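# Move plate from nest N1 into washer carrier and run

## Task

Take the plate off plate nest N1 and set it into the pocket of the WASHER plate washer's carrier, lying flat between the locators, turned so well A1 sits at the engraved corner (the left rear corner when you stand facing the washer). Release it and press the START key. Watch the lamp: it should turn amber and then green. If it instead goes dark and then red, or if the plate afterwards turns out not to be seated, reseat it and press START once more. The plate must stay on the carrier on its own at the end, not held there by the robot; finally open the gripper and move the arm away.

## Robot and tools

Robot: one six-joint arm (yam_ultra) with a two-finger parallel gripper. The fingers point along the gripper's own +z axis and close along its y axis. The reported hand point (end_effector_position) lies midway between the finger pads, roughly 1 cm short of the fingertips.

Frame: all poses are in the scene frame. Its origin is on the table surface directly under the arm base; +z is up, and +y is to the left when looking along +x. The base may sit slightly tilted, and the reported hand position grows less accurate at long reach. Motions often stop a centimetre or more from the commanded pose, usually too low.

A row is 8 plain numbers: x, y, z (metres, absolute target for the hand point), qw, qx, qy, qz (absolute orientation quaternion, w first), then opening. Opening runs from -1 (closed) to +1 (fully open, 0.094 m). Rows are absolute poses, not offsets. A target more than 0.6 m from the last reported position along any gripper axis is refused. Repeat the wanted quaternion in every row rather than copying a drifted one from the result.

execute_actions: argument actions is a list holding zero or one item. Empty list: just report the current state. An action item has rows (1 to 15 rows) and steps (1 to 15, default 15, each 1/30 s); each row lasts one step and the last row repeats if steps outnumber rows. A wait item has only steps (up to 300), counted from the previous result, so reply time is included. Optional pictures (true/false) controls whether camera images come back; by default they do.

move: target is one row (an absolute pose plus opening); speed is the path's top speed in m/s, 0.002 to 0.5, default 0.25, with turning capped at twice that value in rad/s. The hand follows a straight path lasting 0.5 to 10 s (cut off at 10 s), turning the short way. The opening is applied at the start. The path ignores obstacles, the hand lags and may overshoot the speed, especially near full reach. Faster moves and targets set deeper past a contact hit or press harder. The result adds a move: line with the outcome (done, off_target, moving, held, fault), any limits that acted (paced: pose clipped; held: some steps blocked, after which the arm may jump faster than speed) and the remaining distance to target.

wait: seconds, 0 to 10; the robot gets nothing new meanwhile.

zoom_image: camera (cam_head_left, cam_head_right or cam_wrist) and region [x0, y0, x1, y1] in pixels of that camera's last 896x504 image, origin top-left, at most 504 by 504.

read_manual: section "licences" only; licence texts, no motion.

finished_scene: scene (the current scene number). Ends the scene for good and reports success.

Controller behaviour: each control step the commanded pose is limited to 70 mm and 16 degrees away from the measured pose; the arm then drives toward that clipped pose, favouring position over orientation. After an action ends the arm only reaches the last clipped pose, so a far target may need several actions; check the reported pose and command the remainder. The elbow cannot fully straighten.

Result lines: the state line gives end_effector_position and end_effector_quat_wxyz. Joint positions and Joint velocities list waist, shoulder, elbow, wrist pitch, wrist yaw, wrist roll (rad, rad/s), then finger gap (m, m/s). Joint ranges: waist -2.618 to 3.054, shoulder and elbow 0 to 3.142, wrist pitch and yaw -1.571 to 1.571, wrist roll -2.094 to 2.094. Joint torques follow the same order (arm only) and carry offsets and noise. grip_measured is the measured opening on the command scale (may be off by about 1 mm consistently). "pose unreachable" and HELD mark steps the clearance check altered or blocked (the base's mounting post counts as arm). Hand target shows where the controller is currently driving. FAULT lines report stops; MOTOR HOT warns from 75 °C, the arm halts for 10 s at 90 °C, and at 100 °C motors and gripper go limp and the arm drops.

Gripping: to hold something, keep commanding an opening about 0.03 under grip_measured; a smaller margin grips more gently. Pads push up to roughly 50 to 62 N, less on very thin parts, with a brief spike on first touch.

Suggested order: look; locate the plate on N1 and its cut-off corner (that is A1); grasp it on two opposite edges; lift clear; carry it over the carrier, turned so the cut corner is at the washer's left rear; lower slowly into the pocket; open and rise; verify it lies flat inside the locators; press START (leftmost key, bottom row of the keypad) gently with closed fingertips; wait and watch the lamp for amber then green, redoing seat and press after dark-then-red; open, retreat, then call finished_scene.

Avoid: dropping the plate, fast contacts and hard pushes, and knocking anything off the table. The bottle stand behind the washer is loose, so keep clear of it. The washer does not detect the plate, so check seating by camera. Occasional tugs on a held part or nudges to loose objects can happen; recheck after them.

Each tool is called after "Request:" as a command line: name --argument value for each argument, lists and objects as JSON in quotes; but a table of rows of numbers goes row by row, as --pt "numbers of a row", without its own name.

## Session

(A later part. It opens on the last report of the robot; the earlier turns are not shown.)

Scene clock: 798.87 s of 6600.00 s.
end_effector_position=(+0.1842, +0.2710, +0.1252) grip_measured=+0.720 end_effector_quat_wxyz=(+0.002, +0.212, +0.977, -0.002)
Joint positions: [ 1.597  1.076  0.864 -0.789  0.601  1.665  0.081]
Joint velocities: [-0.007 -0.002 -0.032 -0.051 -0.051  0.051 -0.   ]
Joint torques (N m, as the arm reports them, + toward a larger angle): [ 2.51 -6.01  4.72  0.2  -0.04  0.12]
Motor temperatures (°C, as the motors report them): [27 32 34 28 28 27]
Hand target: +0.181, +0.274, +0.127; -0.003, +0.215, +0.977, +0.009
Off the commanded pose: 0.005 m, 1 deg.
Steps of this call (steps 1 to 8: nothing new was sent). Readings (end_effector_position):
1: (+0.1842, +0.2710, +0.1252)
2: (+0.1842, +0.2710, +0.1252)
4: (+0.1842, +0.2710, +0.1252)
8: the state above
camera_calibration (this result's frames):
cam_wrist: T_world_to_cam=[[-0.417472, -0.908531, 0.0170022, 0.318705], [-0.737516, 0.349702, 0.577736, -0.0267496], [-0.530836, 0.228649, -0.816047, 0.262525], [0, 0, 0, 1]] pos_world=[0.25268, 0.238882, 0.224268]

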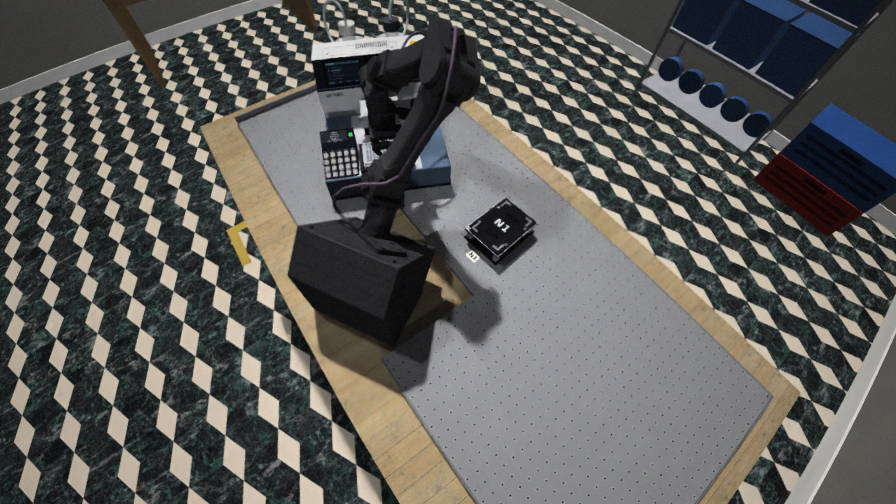

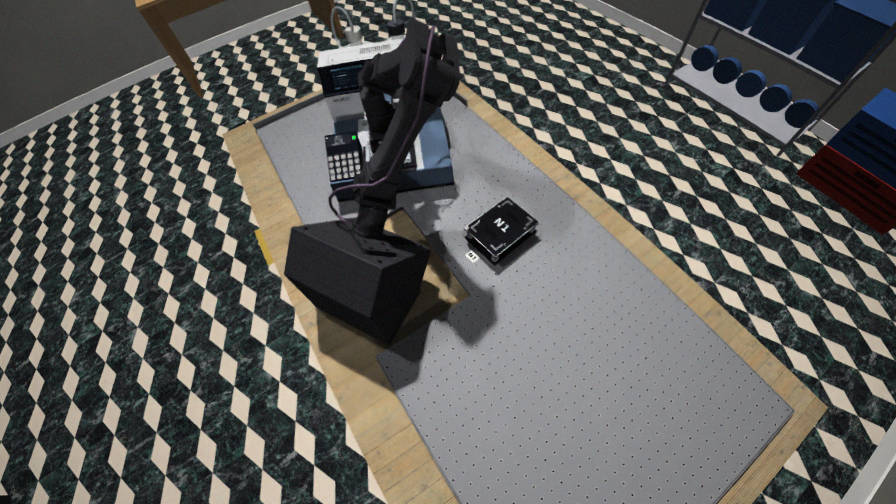

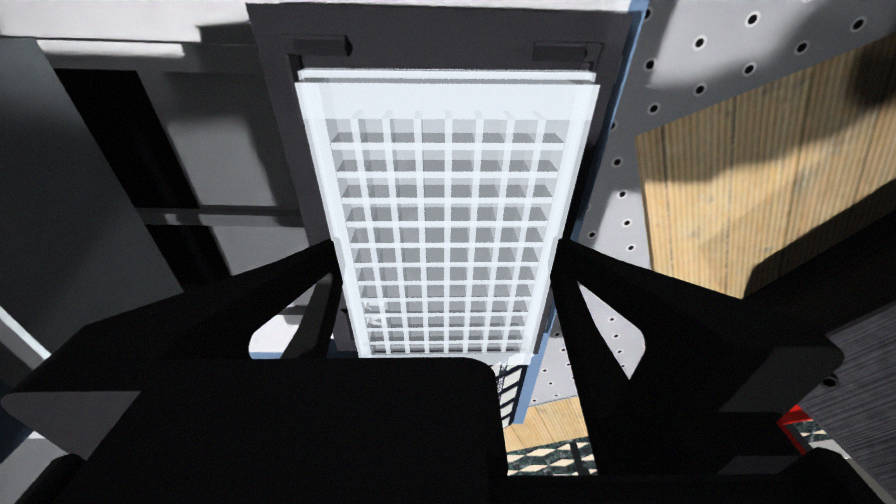

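Request:
execute_actions --actions '[{"rows": [[0.1829, 0.2758, 0.1289, -0.0024, 0.2173, 0.9761, 0.011, 0.685],[0.1844, 0.2771, 0.1304, -0.0022, 0.2194, 0.9756, 0.0124, 0.685],[0.1859, 0.2785, 0.1318, -0.002, 0.2215, 0.9751, 0.0139, 0.685],[0.1874, 0.2799, 0.1333, -0.0019, 0.2236, 0.9746, 0.0153, 0.685],[0.1889, 0.2812, 0.1347, -0.0017, 0.2257, 0.9741, 0.0168, 0.685],[0.1904, 0.2826, 0.1362, -0.0015, 0.2278, 0.9736, 0.0182, 0.685]], "steps": 15}]' --pictures false

Request:
execute_actions --actions '[{"steps": 8}]' --pictures false

Scene clock: 831.07 s of 6600.00 s.
end_effector_position=(+0.1841, +0.2707, +0.1252) grip_measured=+0.720 end_effector_quat_wxyz=(+0.002, +0.217, +0.976, -0.003)
Joint positions: [ 1.597  1.076  0.864 -0.791  0.601  1.675  0.081]
Joint velocities: [-0.007 -0.002  0.017  0.037 -0.037 -0.066  0.   ]
Joint torques (N m, as the arm reports them, + toward a larger angle): [ 2.3  -6.16  8.04  0.   -0.05  0.1 ]
Motor temperatures (°C, as the motors report them): [27 32 34 28 28 27]
Hand target: +0.190, +0.282, +0.136; -0.002, +0.228, +0.974, +0.018
Off the commanded pose: 0.017 m, 3 deg.
Steps of this call (steps 1 to 90: nothing new was sent; then 28.70 s passed at rest; steps 91 to 105: all 15 steps of this action). Readings (end_effector_position):
91: (+0.1842, +0.2710, +0.1252)
92: (+0.1842, +0.2710, +0.1252)
94: (+0.1842, +0.2710, +0.1252)
98: (+0.1841, +0.2708, +0.1252)
105: the state above

Scene clock: 831.33 s of 6600.00 s.
end_effector_position=(+0.1841, +0.2707, +0.1252) grip_measured=+0.720 end_effector_quat_wxyz=(+0.002, +0.217, +0.976, -0.003)
Joint positions: [ 1.597  1.076  0.864 -0.791  0.601  1.676  0.081]
Joint velocities: [ 0.007  0.007  0.002 -0.051 -0.007 -0.066 -0.001]
Joint torques (N m, as the arm reports them, + toward a larger angle): [ 2.24 -6.26  8.08 -0.04 -0.03  0.15]
Motor temperatures (°C, as the motors report them): [27 32 34 28 28 27]
Hand target: +0.190, +0.282, +0.136; -0.002, +0.228, +0.974, +0.018
Off the commanded pose: 0.017 m, 3 deg.
Steps of this call (steps 1 to 8: nothing new was sent). Readings (end_effector_position):
1: (+0.1841, +0.2707, +0.1252)
2: (+0.1841, +0.2707, +0.1252)
4: (+0.1841, +0.2707, +0.1252)
8: the state above

Request:
execute_actions --actions '[{"rows": [[0.1907, 0.2826, 0.1366, -0.0015, 0.2276, 0.9736, 0.0179, 0.685],[0.1909, 0.2826, 0.1369, -0.0015, 0.2274, 0.9737, 0.0177, 0.685],[0.1912, 0.2826, 0.1373, -0.0015, 0.2272, 0.9737, 0.0174, 0.685]], "steps": 15}]' --pictures false

Scene clock: 841.80 s of 6600.00 s.
end_effector_position=(+0.1871, +0.2744, +0.1279) grip_measured=+0.720 end_effector_quat_wxyz=(+0.002, +0.221, +0.975, +0.002)
Joint positions: [ 1.597  1.076  0.879 -0.794  0.6    1.678  0.081]
Joint velocities: [-0.012  0.012 -0.002  0.022 -0.022  0.066 -0.   ]
Joint torques (N m, as the arm reports them, + toward a larger angle): [ 2.4  -6.19  7.32 -0.02 -0.03  0.12]
Motor temperatures (°C, as the motors report them): [27 32 35 28 28 27]
Hand target: +0.191, +0.283, +0.137; -0.002, +0.227, +0.974, +0.018
Off the commanded pose: 0.013 m, 2 deg.
Steps of this call (steps 1 to 90: nothing new was sent; then 6.97 s passed at rest; steps 91 to 105: all 15 steps of this action). Readings (end_effector_position):
91: (+0.1841, +0.2707, +0.1252)
92: (+0.1841, +0.2706, +0.1252)
94: (+0.1846, +0.2712, +0.1258)
98: (+0.1870, +0.2742, +0.1277)
105: the state above

Request:
execute_actions --actions '[{"rows": [[0.19, 0.2798, 0.1346, -0.001, 0.226, 0.974, 0.014, 0.685],[0.1887, 0.277, 0.1318, -0.0005, 0.2247, 0.9744, 0.0105, 0.685],[0.1875, 0.2741, 0.1291, 0.0, 0.2235, 0.9747, 0.0071, 0.685],[0.1862, 0.2713, 0.1263, 0.0004, 0.2222, 0.975, 0.0036, 0.685],[0.185, 0.2685, 0.1236, 0.0009, 0.221, 0.9753, 0.0002, 0.685]], "steps": 15}]' --pictures false

Request:
execute_actions --actions '[{"rows": [[0.185, 0.2685, 0.1236, 0.0009, 0.221, 0.9753, 0.0002, 0.685]], "steps": 5}]' --pictures false

Scene clock: 896.80 s of 6600.00 s.
end_effector_position=(+0.1888, +0.2769, +0.1272) grip_measured=+0.720 end_effector_quat_wxyz=(+0.001, +0.225, +0.974, +0.007)
Joint positions: [ 1.59   1.076  0.879 -0.779  0.595  1.673  0.081]
Joint velocities: [ 0.002  0.002 -0.002 -0.007  0.022 -0.007 -0.   ]
Joint torques (N m, as the arm reports them, + toward a larger angle): [ 0.87 -6.18  3.16  0.05 -0.04  0.01]
Motor temperatures (°C, as the motors report them): [27 32 35 28 28 27]
Hand target: +0.185, +0.269, +0.124; +0.001, +0.221, +0.975, -0.000
Off the commanded pose: 0.010 m, 1 deg.
Steps of this call (steps 1 to 90: nothing new was sent; then 51.50 s passed at rest; steps 91 to 105: all 15 steps of this action). Readings (end_effector_position):
91: (+0.1871, +0.2744, +0.1279)
92: (+0.1871, +0.2744, +0.1279)
94: (+0.1871, +0.2748, +0.1279)
98: (+0.1884, +0.2759, +0.1273)
105: the state above

Scene clock: 896.97 s of 6600.00 s.
end_effector_position=(+0.1888, +0.2771, +0.1272) grip_measured=+0.720 end_effector_quat_wxyz=(+0.001, +0.226, +0.974, +0.007)
Joint positions: [ 1.59   1.076  0.879 -0.778  0.594  1.673  0.081]
Joint velocities: [ 0.017  0.007  0.007  0.051 -0.007  0.051 -0.001]
Joint torques (N m, as the arm reports them, + toward a larger angle): [ 0.87 -6.25  3.12  0.1  -0.02  0.  ]
Motor temperatures (°C, as the motors report them): [27 32 35 28 28 27]
Hand target: +0.185, +0.269, +0.124; +0.001, +0.221, +0.975, -0.000
Off the commanded pose: 0.010 m, 1 deg.
Steps of this call (steps 1 to 5: all 5 steps of this action). Readings (end_effector_position):
1: (+0.1888, +0.2770, +0.1272)
2: (+0.1888, +0.2770, +0.1272)
4: (+0.1888, +0.2771, +0.1272)
5: the state above

Request:
execute_actions --actions '[{"rows": [[0.1857, 0.268, 0.1233, 0.0016, 0.22, 0.9755, -0.0006, 0.685],[0.1863, 0.2675, 0.123, 0.0023, 0.2191, 0.9757, -0.0014, 0.685],[0.1863, 0.2675, 0.123, 0.0023, 0.2191, 0.9757, -0.0014, 0.685],[0.1863, 0.2675, 0.123, 0.0023, 0.2191, 0.9757, -0.0014, 0.685],[0.1863, 0.2675, 0.123, 0.0023, 0.2191, 0.9757, -0.0014, 0.685],[0.1856, 0.2667, 0.1225, 0.0022, 0.2183, 0.9759, -0.0026, 0.685],[0.1849, 0.2658, 0.1219, 0.0021, 0.2174, 0.9761, -0.0039, 0.685]], "steps": 15}]' --pictures false

Request:
execute_actions --actions '[{"rows": [[0.1849, 0.2658, 0.1219, 0.0021, 0.2174, 0.9761, -0.0039, 0.685]], "steps": 6}]'

Scene clock: 911.27 s of 6600.00 s.
end_effector_position=(+0.1900, +0.2762, +0.1266) grip_measured=+0.720 end_effector_quat_wxyz=(+0.002, +0.224, +0.975, +0.006)
Joint positions: [ 1.584  1.076  0.879 -0.778  0.593  1.665  0.081]
Joint velocities: [-0.007 -0.002 -0.007 -0.007 -0.051  0.037  0.001]
Joint torques (N m, as the arm reports them, + toward a larger angle): [ 1.09 -6.38  2.69  0.1  -0.02  0.02]
Motor temperatures (°C, as the motors report them): [26 32 35 28 28 27]
Hand target: +0.185, +0.266, +0.122; +0.002, +0.217, +0.976, -0.004
Off the commanded pose: 0.013 m, 1 deg.
Steps of this call (steps 1 to 90: nothing new was sent; then 10.80 s passed at rest; steps 91 to 105: all 15 steps of this action). Readings (end_effector_position):
91: (+0.1888, +0.2772, +0.1272)
92: (+0.1889, +0.2771, +0.1272)
94: (+0.1896, +0.2765, +0.1268)
98: (+0.1900, +0.2762, +0.1266)
105: the state above

Scene clock: 911.47 s of 6600.00 s.
end_effector_position=(+0.1900, +0.2762, +0.1266) grip_measured=+0.720 end_effector_quat_wxyz=(+0.002, +0.224, +0.975, +0.006)
Joint positions: [ 1.584  1.076  0.879 -0.778  0.593  1.665  0.081]
Joint velocities: [-0.012 -0.002  0.027 -0.007  0.037 -0.066 -0.   ]
Joint torques (N m, as the arm reports them, + toward a larger angle): [ 0.93 -6.29  2.76  0.1  -0.04  0.  ]
Motor temperatures (°C, as the motors report them): [26 32 35 28 28 27]
Hand target: +0.185, +0.266, +0.122; +0.002, +0.218, +0.976, -0.004
Off the commanded pose: 0.013 m, 1 deg.
Steps of this call (steps 1 to 6: all 6 steps of this action). Readings (end_effector_position):
1: (+0.1900, +0.2762, +0.1266)
2: (+0.1900, +0.2762, +0.1266)
4: (+0.1900, +0.2762, +0.1266)
6: the state above
camera_calibration (this result's frames):
cam_wrist: T_world_to_cam=[[-0.438733, -0.898617, 0.000550135, 0.329207], [-0.732225, 0.35785, 0.579474, -0.0285893], [-0.520922, 0.253831, -0.814991, 0.256623], [0, 0, 0, 1]] pos_world=[0.257181, 0.240923, 0.225531]

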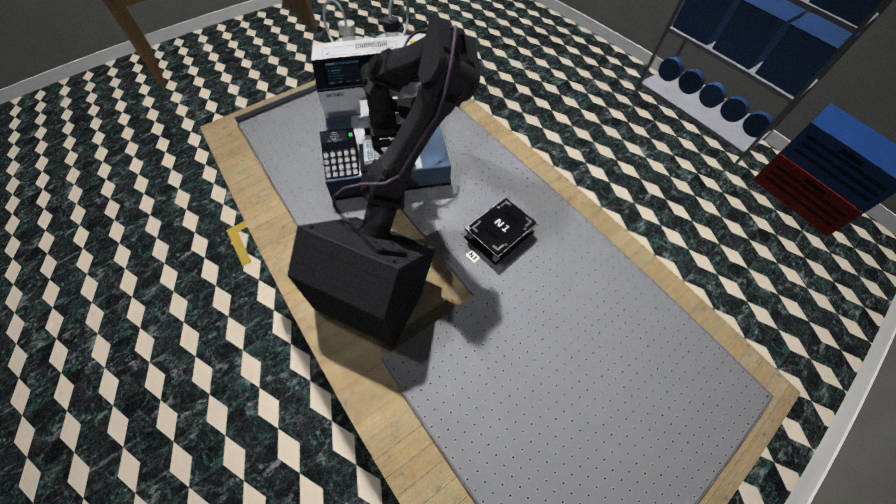

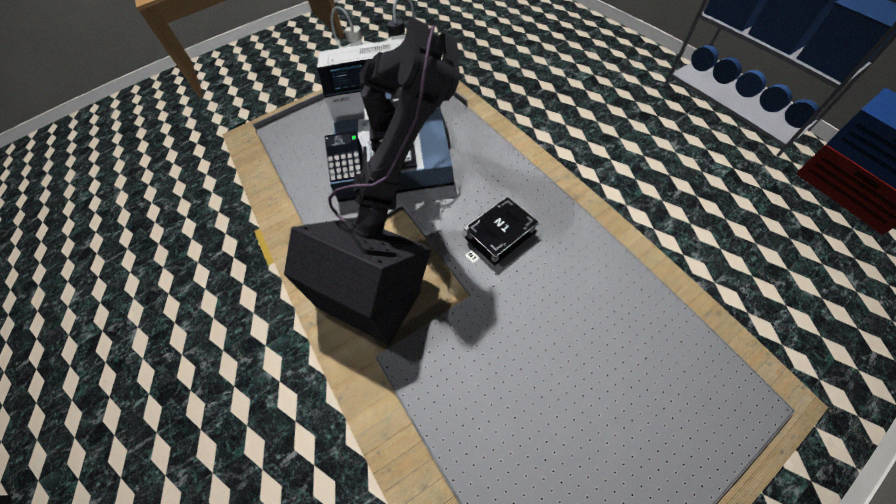

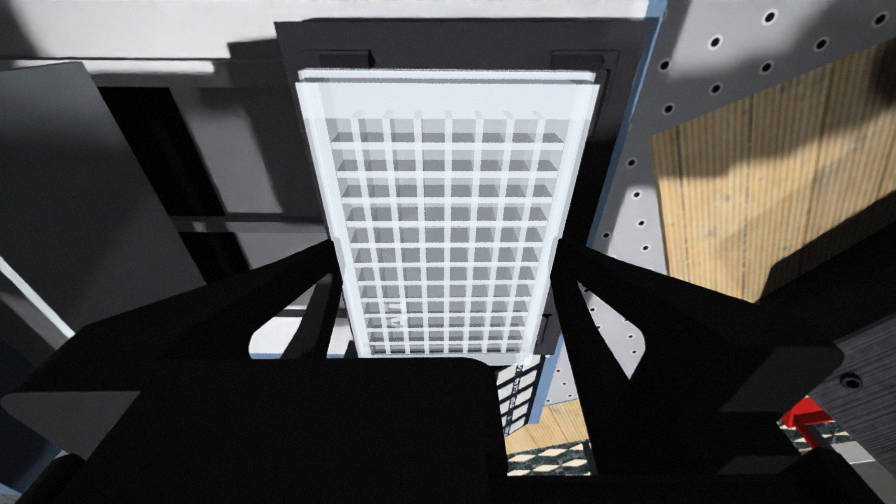

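Request:
execute_actions --actions '[{"rows": [[0.1845, 0.2652, 0.1215, 0.002, 0.2168, 0.9762, -0.0048, 0.685],[0.184, 0.2646, 0.1212, 0.002, 0.2163, 0.9763, -0.0056, 0.685]], "steps": 15}]'

Scene clock: 922.17 s of 6600.00 s.
end_effector_position=(+0.1867, +0.2725, +0.1238) grip_measured=+0.720 end_effector_quat_wxyz=(+0.002, +0.219, +0.976, +0.001)
Joint positions: [ 1.584  1.076  0.864 -0.775  0.593  1.663  0.081]
Joint velocities: [-0.022  0.002 -0.007 -0.007  0.007 -0.007  0.001]
Joint torques (N m, as the arm reports them, + toward a larger angle): [ 0.88 -6.26  3.52  0.04  0.    0.02]
Motor temperatures (°C, as the motors report them): [26 32 34 28 28 27]
Hand target: +0.184, +0.265, +0.121; +0.002, +0.216, +0.976, -0.006
Off the commanded pose: 0.009 m, 1 deg.
Steps of this call (steps 1 to 90: nothing new was sent; then 7.20 s passed at rest; steps 91 to 105: all 15 steps of this action). Readings (end_effector_position):
91: (+0.1900, +0.2762, +0.1266)
92: (+0.1897, +0.2760, +0.1263)
94: (+0.1882, +0.2744, +0.1251)
98: (+0.1867, +0.2725, +0.1238)
105: the state above
camera_calibration (this result's frames):
cam_wrist: T_world_to_cam=[[-0.430879, -0.902347, 0.0106455, 0.322681], [-0.733335, 0.357, 0.578593, -0.027539], [-0.525892, 0.241497, -0.815547, 0.257957], [0, 0, 0, 1]] pos_world=[0.254499, 0.238706, 0.222875]

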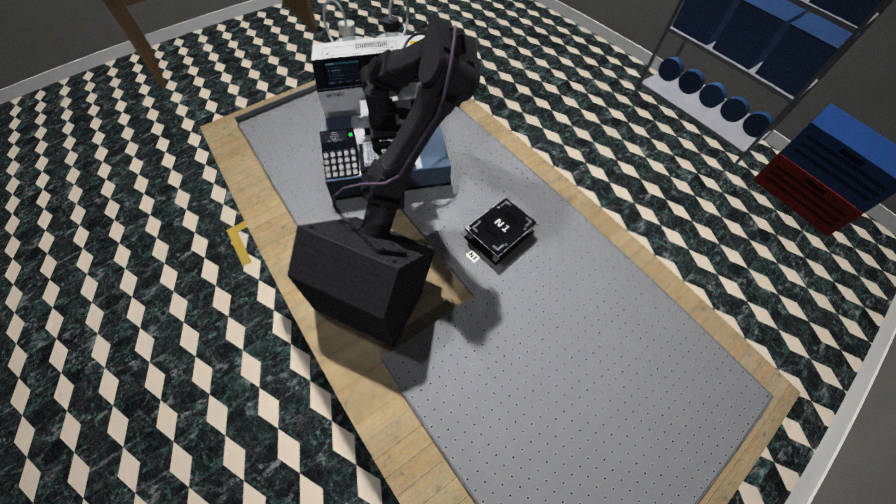

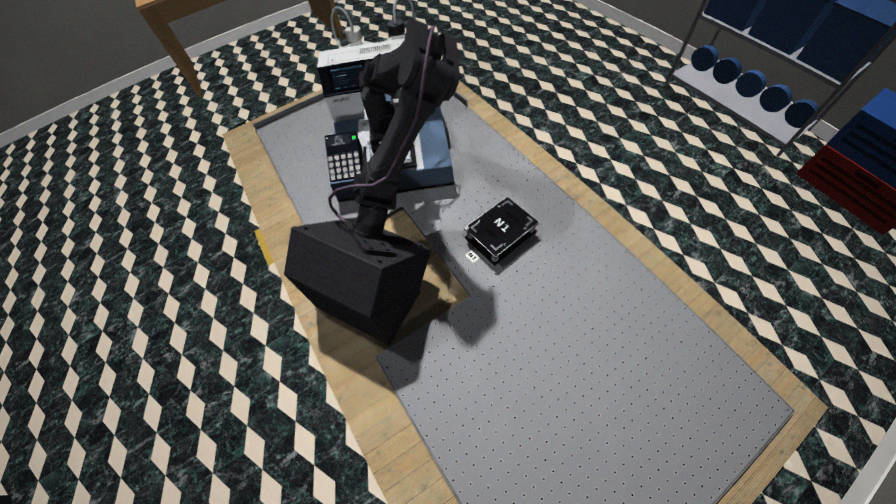

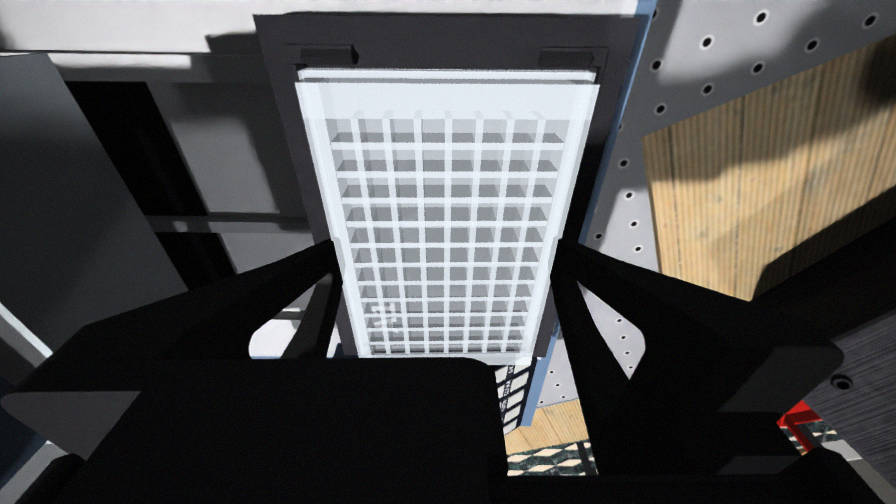

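Request:
zoom_image --camera "cam_wrist" --region '[240, 0, 370, 130]'

Request:
zoom_image --camera "cam_wrist" --region '[525, 0, 655, 130]'

Region (240, 0, 370, 130) of cam_wrist's 896x504 image, scaled by 3.877, with more detail than that image has.

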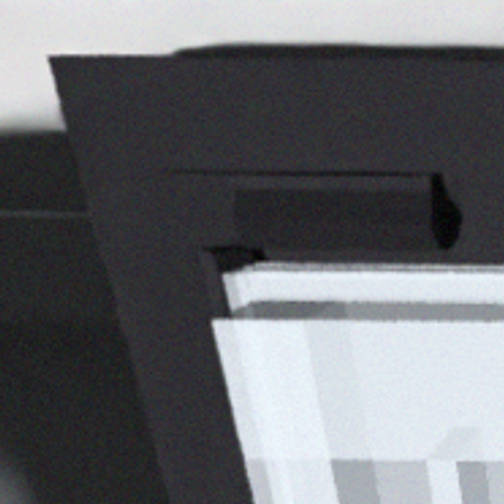

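Region (525, 0, 655, 130) of cam_wrist's 896x504 image, scaled by 3.877, with more detail than that image has.

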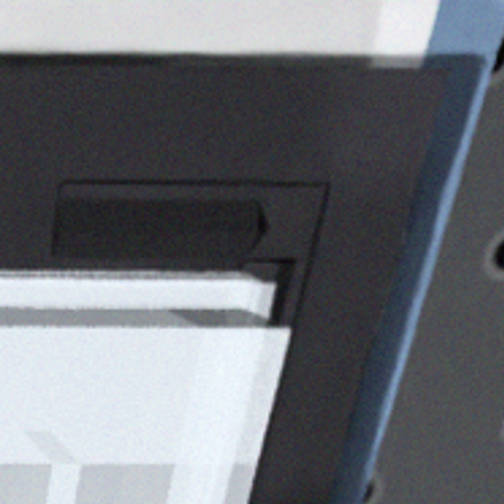

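Request:
execute_actions --actions '[{"rows": [[0.1835, 0.2634, 0.1205, 0.0022, 0.2154, 0.9765, -0.0073, 0.685],[0.183, 0.2623, 0.1197, 0.0023, 0.2144, 0.9767, -0.0091, 0.685],[0.1825, 0.2611, 0.119, 0.0025, 0.2135, 0.9769, -0.0108, 0.685],[0.1825, 0.2611, 0.119, 0.0025, 0.2135, 0.9769, -0.0108, 0.685],[0.1825, 0.2611, 0.119, 0.0025, 0.2135, 0.9769, -0.0108, 0.685],[0.1825, 0.2611, 0.119, 0.0025, 0.2135, 0.9769, -0.0108, 0.685],[0.1844, 0.2665, 0.119, 0.0038, 0.2177, 0.976, -0.0001, 0.685],[0.1841, 0.2645, 0.1177, 0.0045, 0.2177, 0.976, -0.0032, 0.685]], "steps": 15}]' --pictures false

Request:
execute_actions --actions '[{"rows": [[0.1841, 0.2645, 0.1177, 0.0045, 0.2177, 0.976, -0.0032, 0.685]], "steps": 8}]'

Scene clock: 955.67 s of 6600.00 s.
end_effector_position=(+0.1876, +0.2731, +0.1227) grip_measured=+0.720 end_effector_quat_wxyz=(+0.003, +0.221, +0.975, +0.003)
Joint positions: [ 1.58   1.076  0.86  -0.763  0.593  1.658  0.081]
Joint velocities: [-0.007  0.002 -0.017 -0.037 -0.022  0.066  0.   ]
Joint torques (N m, as the arm reports them, + toward a larger angle): [ 0.64 -6.19  2.68  0.2  -0.01  0.01]
Motor temperatures (°C, as the motors report them): [26 32 34 28 28 26]
Hand target: +0.184, +0.264, +0.118; +0.004, +0.218, +0.976, -0.004
Off the commanded pose: 0.011 m, 1 deg.
Steps of this call (steps 1 to 90: nothing new was sent; then 30.00 s passed at rest; steps 91 to 105: all 15 steps of this action). Readings (end_effector_position):
91: (+0.1867, +0.2725, +0.1238)
92: (+0.1867, +0.2725, +0.1238)
94: (+0.1869, +0.2723, +0.1237)
98: (+0.1876, +0.2730, +0.1232)
105: the state above

Scene clock: 955.93 s of 6600.00 s.
end_effector_position=(+0.1876, +0.2731, +0.1227) grip_measured=+0.720 end_effector_quat_wxyz=(+0.003, +0.221, +0.975, +0.003)
Joint positions: [ 1.58   1.076  0.86  -0.763  0.593  1.658  0.081]
Joint velocities: [-0.022 -0.012 -0.002 -0.022 -0.081 -0.007 -0.001]
Joint torques (N m, as the arm reports them, + toward a larger angle): [ 0.62 -6.27  2.83  0.16  0.   -0.03]
Motor temperatures (°C, as the motors report them): [26 32 34 28 28 26]
Hand target: +0.184, +0.264, +0.118; +0.004, +0.218, +0.976, -0.004
Off the commanded pose: 0.011 m, 1 deg.
Steps of this call (steps 1 to 8: all 8 steps of this action). Readings (end_effector_position):
1: (+0.1876, +0.2731, +0.1227)
2: (+0.1876, +0.2731, +0.1227)
4: (+0.1876, +0.2731, +0.1227)
8: the state above
camera_calibration (this result's frames):
cam_wrist: T_world_to_cam=[[-0.433423, -0.901172, 0.00574968, 0.324398], [-0.734537, 0.356961, 0.577091, -0.0260565], [-0.522111, 0.245901, -0.816659, 0.255591], [0, 0, 0, 1]] pos_world=[0.254909, 0.238789, 0.221902]

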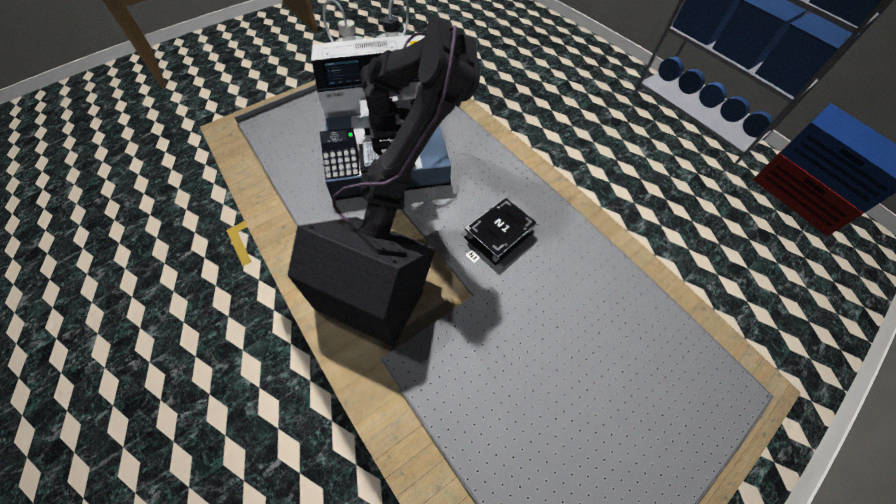

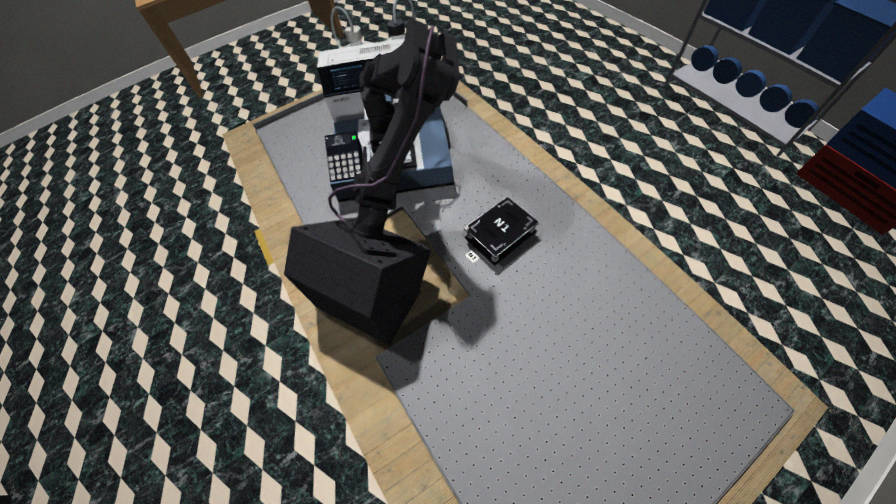

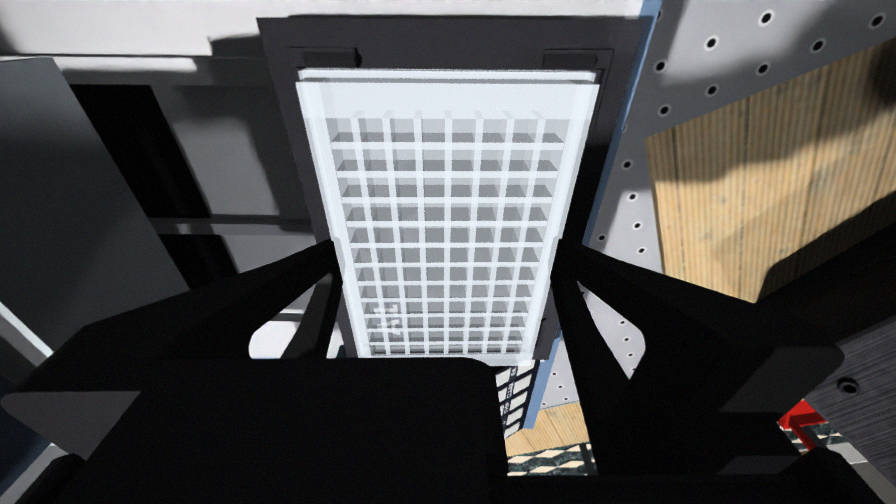

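Request:
execute_actions --actions '[{"rows": [[0.1839, 0.2634, 0.1186, 0.0038, 0.216, 0.9764, -0.0061, 0.685],[0.1837, 0.2623, 0.1194, 0.0031, 0.2144, 0.9767, -0.0091, 0.685],[0.1835, 0.2612, 0.1203, 0.0024, 0.2127, 0.9771, -0.012, 0.685]], "steps": 15}]'

Scene clock: 971.73 s of 6600.00 s.
end_effector_position=(+0.1875, +0.2729, +0.1227) grip_measured=+0.720 end_effector_quat_wxyz=(+0.003, +0.221, +0.975, +0.003)
Joint positions: [ 1.58   1.076  0.86  -0.764  0.593  1.658  0.081]
Joint velocities: [ 0.017 -0.012 -0.007 -0.007 -0.022 -0.037  0.001]
Joint torques (N m, as the arm reports them, + toward a larger angle): [ 0.89 -6.13  3.73 -0.12 -0.02  0.03]
Motor temperatures (°C, as the motors report them): [26 32 34 28 28 26]
Hand target: +0.184, +0.261, +0.120; +0.003, +0.213, +0.977, -0.012
Off the commanded pose: 0.013 m, 2 deg.
Steps of this call (steps 1 to 90: nothing new was sent; then 12.30 s passed at rest; steps 91 to 105: all 15 steps of this action). Readings (end_effector_position):
91: (+0.1876, +0.2731, +0.1227)
92: (+0.1876, +0.2731, +0.1227)
94: (+0.1875, +0.2729, +0.1227)
98: (+0.1875, +0.2729, +0.1227)
105: the state above
camera_calibration (this result's frames):
cam_wrist: T_world_to_cam=[[-0.43304, -0.901352, 0.00638169, 0.324132], [-0.734561, 0.356994, 0.57704, -0.026041], [-0.522394, 0.245194, -0.816691, 0.255848], [0, 0, 0, 1]] pos_world=[0.254887, 0.238721, 0.221907]

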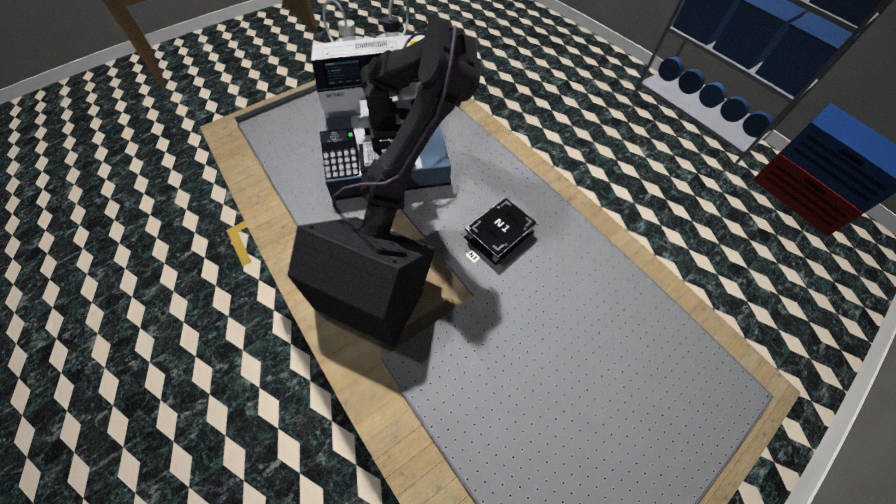

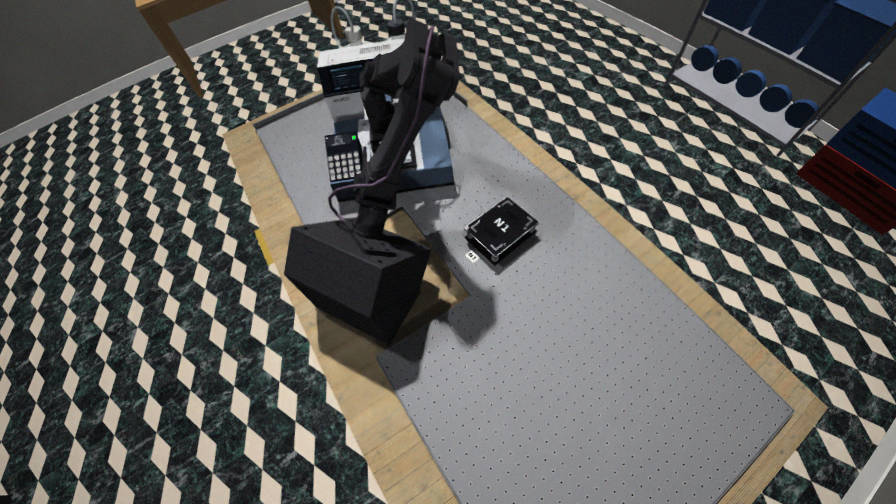

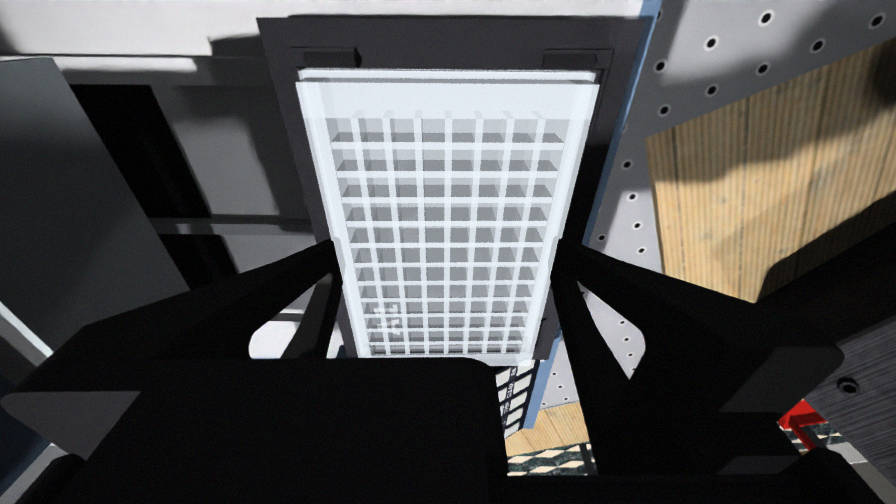

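Request:
execute_actions --actions '[{"rows": [[0.1831, 0.2602, 0.1203, 0.0022, 0.2113, 0.9773, -0.0141, 0.685],[0.1828, 0.2591, 0.1203, 0.0019, 0.21, 0.9776, -0.0161, 0.685],[0.1824, 0.2581, 0.1203, 0.0017, 0.2086, 0.9778, -0.0182, 0.685],[0.1821, 0.2571, 0.1203, 0.0014, 0.2073, 0.9781, -0.0203, 0.685],[0.1817, 0.256, 0.1203, 0.0012, 0.2059, 0.9783, -0.0223, 0.685],[0.1813, 0.255, 0.1203, 0.0009, 0.2045, 0.9786, -0.0244, 0.685],[0.181, 0.2539, 0.1203, 0.0007, 0.2032, 0.9788, -0.0264, 0.685],[0.1806, 0.2529, 0.1203, 0.0004, 0.2018, 0.979, -0.0285, 0.685]], "steps": 12}]' --pictures false

Request:
execute_actions --actions '[{"rows": [[0.182, 0.2568, 0.1203, 0.0014, 0.207, 0.9781, -0.0207, 0.685],[0.1833, 0.2608, 0.1203, 0.0023, 0.2121, 0.9772, -0.0128, 0.685],[0.1847, 0.2647, 0.1203, 0.0033, 0.2173, 0.9761, -0.005, 0.685]], "steps": 15}]'

Scene clock: 998.97 s of 6600.00 s.
end_effector_position=(+0.1869, +0.2718, +0.1227) grip_measured=+0.720 end_effector_quat_wxyz=(+0.003, +0.218, +0.976, +0.001)
Joint positions: [ 1.58   1.076  0.86  -0.769  0.593  1.657  0.081]
Joint velocities: [-0.017  0.002  0.007 -0.037  0.007 -0.066 -0.001]
Joint torques (N m, as the arm reports them, + toward a larger angle): [ 0.72 -5.95  3.71 -0.41  0.    0.02]
Motor temperatures (°C, as the motors report them): [26 32 34 27 28 26]
Hand target: +0.181, +0.253, +0.120; +0.001, +0.202, +0.979, -0.029
Off the commanded pose: 0.020 m, 4 deg.
Steps of this call (steps 1 to 90: nothing new was sent; then 23.83 s passed at rest; steps 91 to 102: all 12 steps of this action). Readings (end_effector_position):
91: (+0.1875, +0.2729, +0.1227)
92: (+0.1875, +0.2729, +0.1227)
94: (+0.1874, +0.2728, +0.1227)
98: (+0.1870, +0.2719, +0.1227)
102: the state above

Scene clock: 999.47 s of 6600.00 s.
end_effector_position=(+0.1871, +0.2722, +0.1227) grip_measured=+0.720 end_effector_quat_wxyz=(+0.003, +0.219, +0.976, +0.001)
Joint positions: [ 1.58   1.076  0.86  -0.767  0.593  1.657  0.081]
Joint velocities: [-0.012 -0.012  0.012  0.095  0.037 -0.007 -0.001]
Joint torques (N m, as the arm reports them, + toward a larger angle): [ 1.09 -6.19  3.6   0.06 -0.01  0.05]
Motor temperatures (°C, as the motors report them): [26 32 34 27 28 26]
Hand target: +0.185, +0.265, +0.120; +0.003, +0.217, +0.976, -0.005
Off the commanded pose: 0.008 m, 1 deg.
Steps of this call (steps 1 to 15: all 15 steps of this action). Readings (end_effector_position):
1: (+0.1870, +0.2719, +0.1227)
2: (+0.1870, +0.2720, +0.1227)
4: (+0.1871, +0.2722, +0.1227)
8: (+0.1871, +0.2722, +0.1227)
15: the state above
camera_calibration (this result's frames):
cam_wrist: T_world_to_cam=[[-0.429738, -0.902903, 0.00961801, 0.322698], [-0.734817, 0.355888, 0.577397, -0.0257784], [-0.524756, 0.241062, -0.816407, 0.257338], [0, 0, 0, 1]] pos_world=[0.254773, 0.238504, 0.221873]

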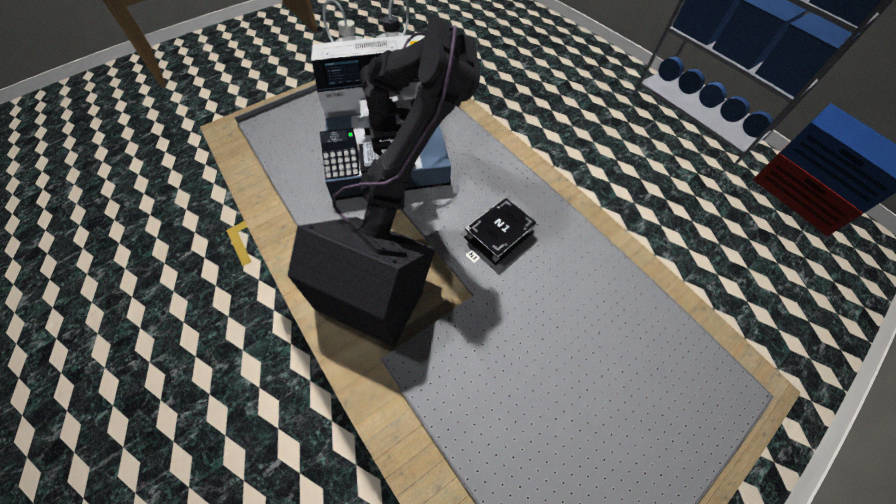

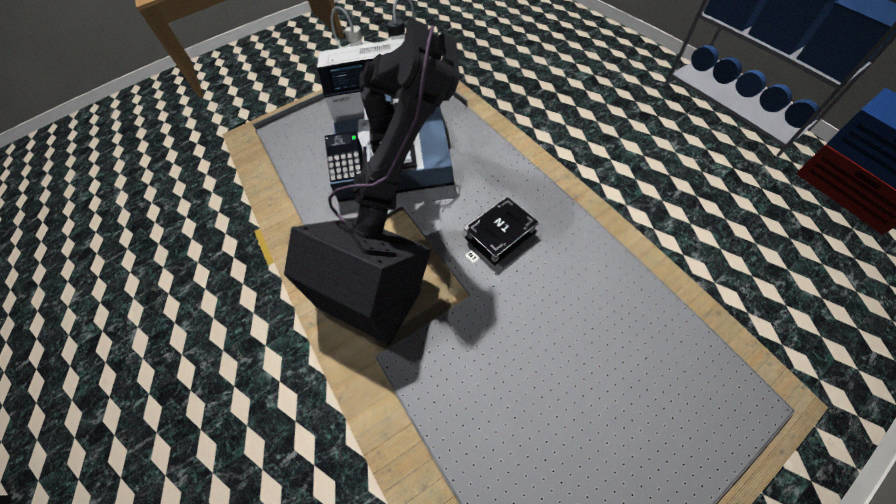

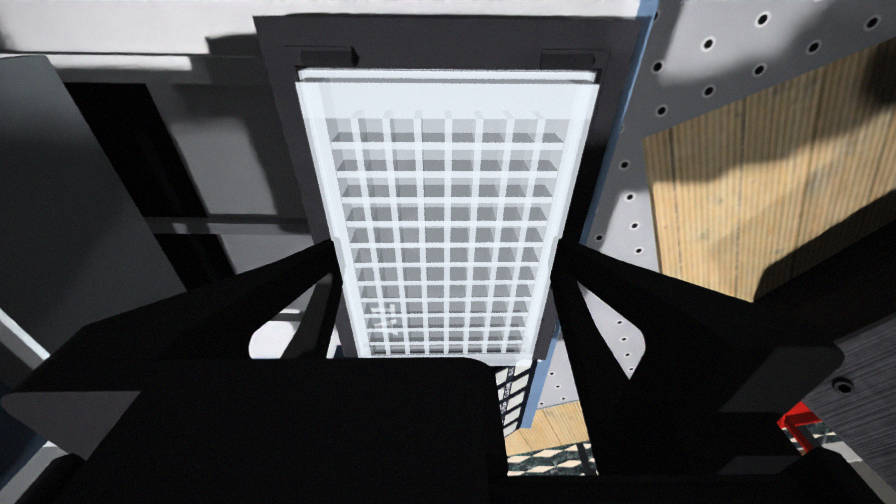

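Request:
zoom_image --camera "cam_wrist" --region '[260, 30, 370, 140]'

Request:
zoom_image --camera "cam_wrist" --region '[525, 30, 635, 140]'

Request:
zoom_image --camera "cam_wrist" --region '[320, 280, 580, 380]'

Region (260, 30, 370, 140) of cam_wrist's 896x504 image, scaled by 4.582, with more detail than that image has.

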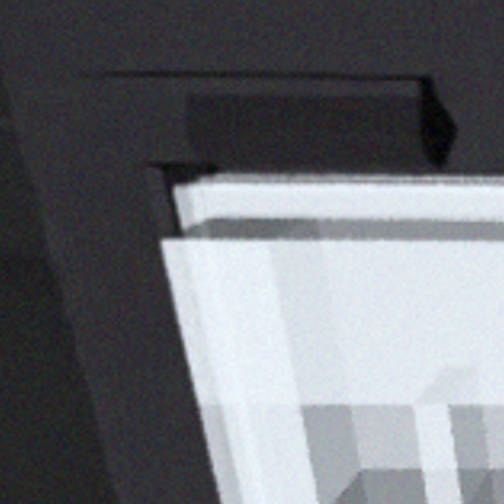

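Region (525, 30, 635, 140) of cam_wrist's 896x504 image, scaled by 4.582, with more detail than that image has.

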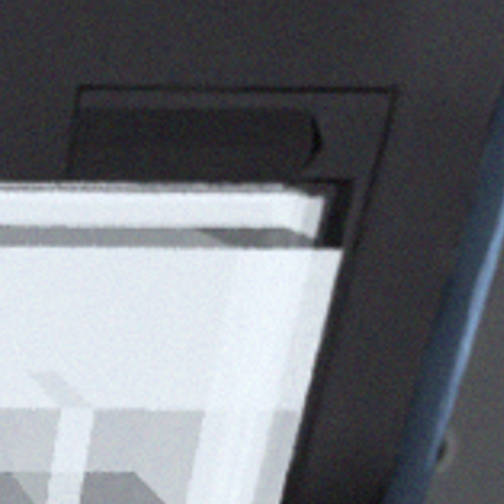

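Region (320, 280, 580, 380) of cam_wrist's 896x504 image, scaled by 1.938, with more detail than that image has; it fills the top 194 rows of this view, and the rest is white.

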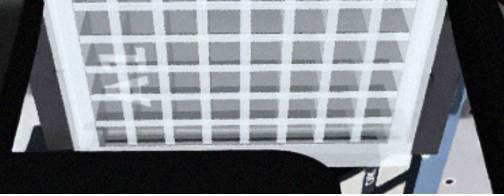

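Request:
execute_actions --actions '[{"rows": [[0.1839, 0.2636, 0.1196, 0.0032, 0.2163, 0.9763, -0.0065, 0.685],[0.183, 0.2626, 0.119, 0.003, 0.2153, 0.9765, -0.0081, 0.685],[0.1822, 0.2615, 0.1183, 0.0029, 0.2143, 0.9767, -0.0096, 0.685],[0.1822, 0.2615, 0.1183, 0.0029, 0.2143, 0.9767, -0.0096, 0.685],[0.1824, 0.2591, 0.1168, 0.0041, 0.2149, 0.9765, -0.0133, 0.685],[0.1829, 0.2605, 0.1168, 0.0044, 0.2167, 0.9762, -0.0105, 0.685],[0.1834, 0.2618, 0.1168, 0.0048, 0.2186, 0.9758, -0.0078, 0.685],[0.1839, 0.2632, 0.1168, 0.0051, 0.2204, 0.9754, -0.005, 0.685]], "steps": 15}]' --pictures false

Request:
execute_actions --actions '[{"steps": 5}]'

Scene clock: 1046.40 s of 6600.00 s.
end_effector_position=(+0.1871, +0.2724, +0.1227) grip_measured=+0.720 end_effector_quat_wxyz=(+0.003, +0.219, +0.976, +0.002)
Joint positions: [ 1.58   1.076  0.86  -0.767  0.593  1.657  0.081]
Joint velocities: [-0.012 -0.012 -0.017 -0.022 -0.022 -0.022 -0.001]
Joint torques (N m, as the arm reports them, + toward a larger angle): [ 0.6  -6.2   2.62  0.23 -0.01  0.08]
Motor temperatures (°C, as the motors report them): [26 32 34 27 28 26]
Hand target: +0.184, +0.263, +0.117; +0.005, +0.221, +0.975, -0.005
Off the commanded pose: 0.011 m, 1 deg.
Steps of this call (steps 1 to 90: nothing new was sent; then 43.43 s passed at rest; steps 91 to 105: all 15 steps of this action). Readings (end_effector_position):
91: (+0.1871, +0.2722, +0.1227)
92: (+0.1871, +0.2722, +0.1227)
94: (+0.1871, +0.2722, +0.1227)
98: (+0.1871, +0.2724, +0.1227)
105: the state above

Scene clock: 1046.57 s of 6600.00 s.
end_effector_position=(+0.1871, +0.2724, +0.1227) grip_measured=+0.720 end_effector_quat_wxyz=(+0.003, +0.219, +0.976, +0.002)
Joint positions: [ 1.58   1.076  0.86  -0.767  0.593  1.657  0.081]
Joint velocities: [-0.002 -0.012 -0.007  0.051 -0.037  0.007  0.001]
Joint torques (N m, as the arm reports them, + toward a larger angle): [ 0.65 -6.21  2.49  0.23 -0.03  0.07]
Motor temperatures (°C, as the motors report them): [26 32 34 27 28 26]
Hand target: +0.184, +0.263, +0.117; +0.005, +0.221, +0.975, -0.005
Off the commanded pose: 0.011 m, 1 deg.
Steps of this call (steps 1 to 5: nothing new was sent). Readings (end_effector_position):
1: (+0.1871, +0.2724, +0.1227)
2: (+0.1871, +0.2724, +0.1227)
4: (+0.1871, +0.2724, +0.1227)
5: the state above
camera_calibration (this result's frames):
cam_wrist: T_world_to_cam=[[-0.430122, -0.902726, 0.00898581, 0.322965], [-0.734793, 0.355855, 0.577448, -0.0257934], [-0.524475, 0.24177, -0.816378, 0.257082], [0, 0, 0, 1]] pos_world=[0.254794, 0.238573, 0.221868]

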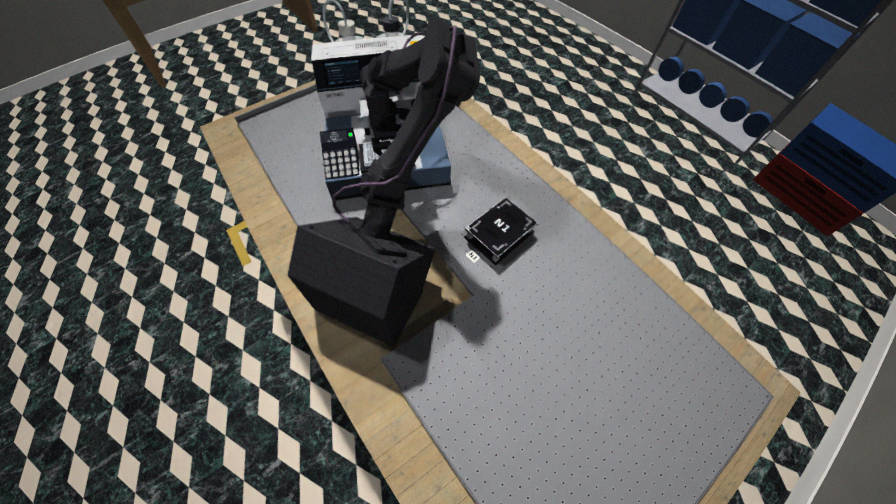

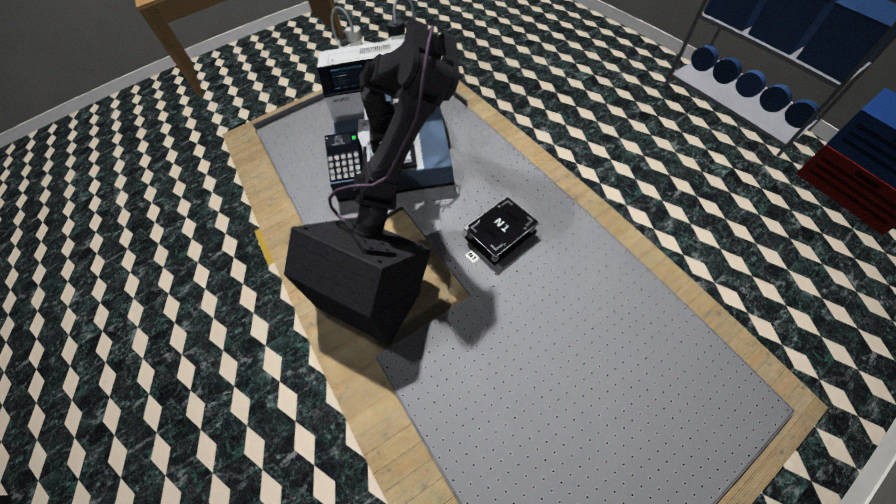

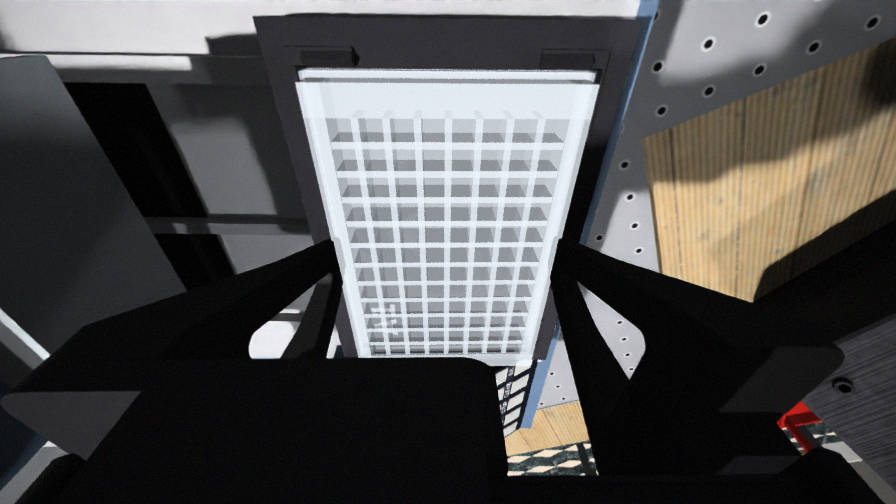

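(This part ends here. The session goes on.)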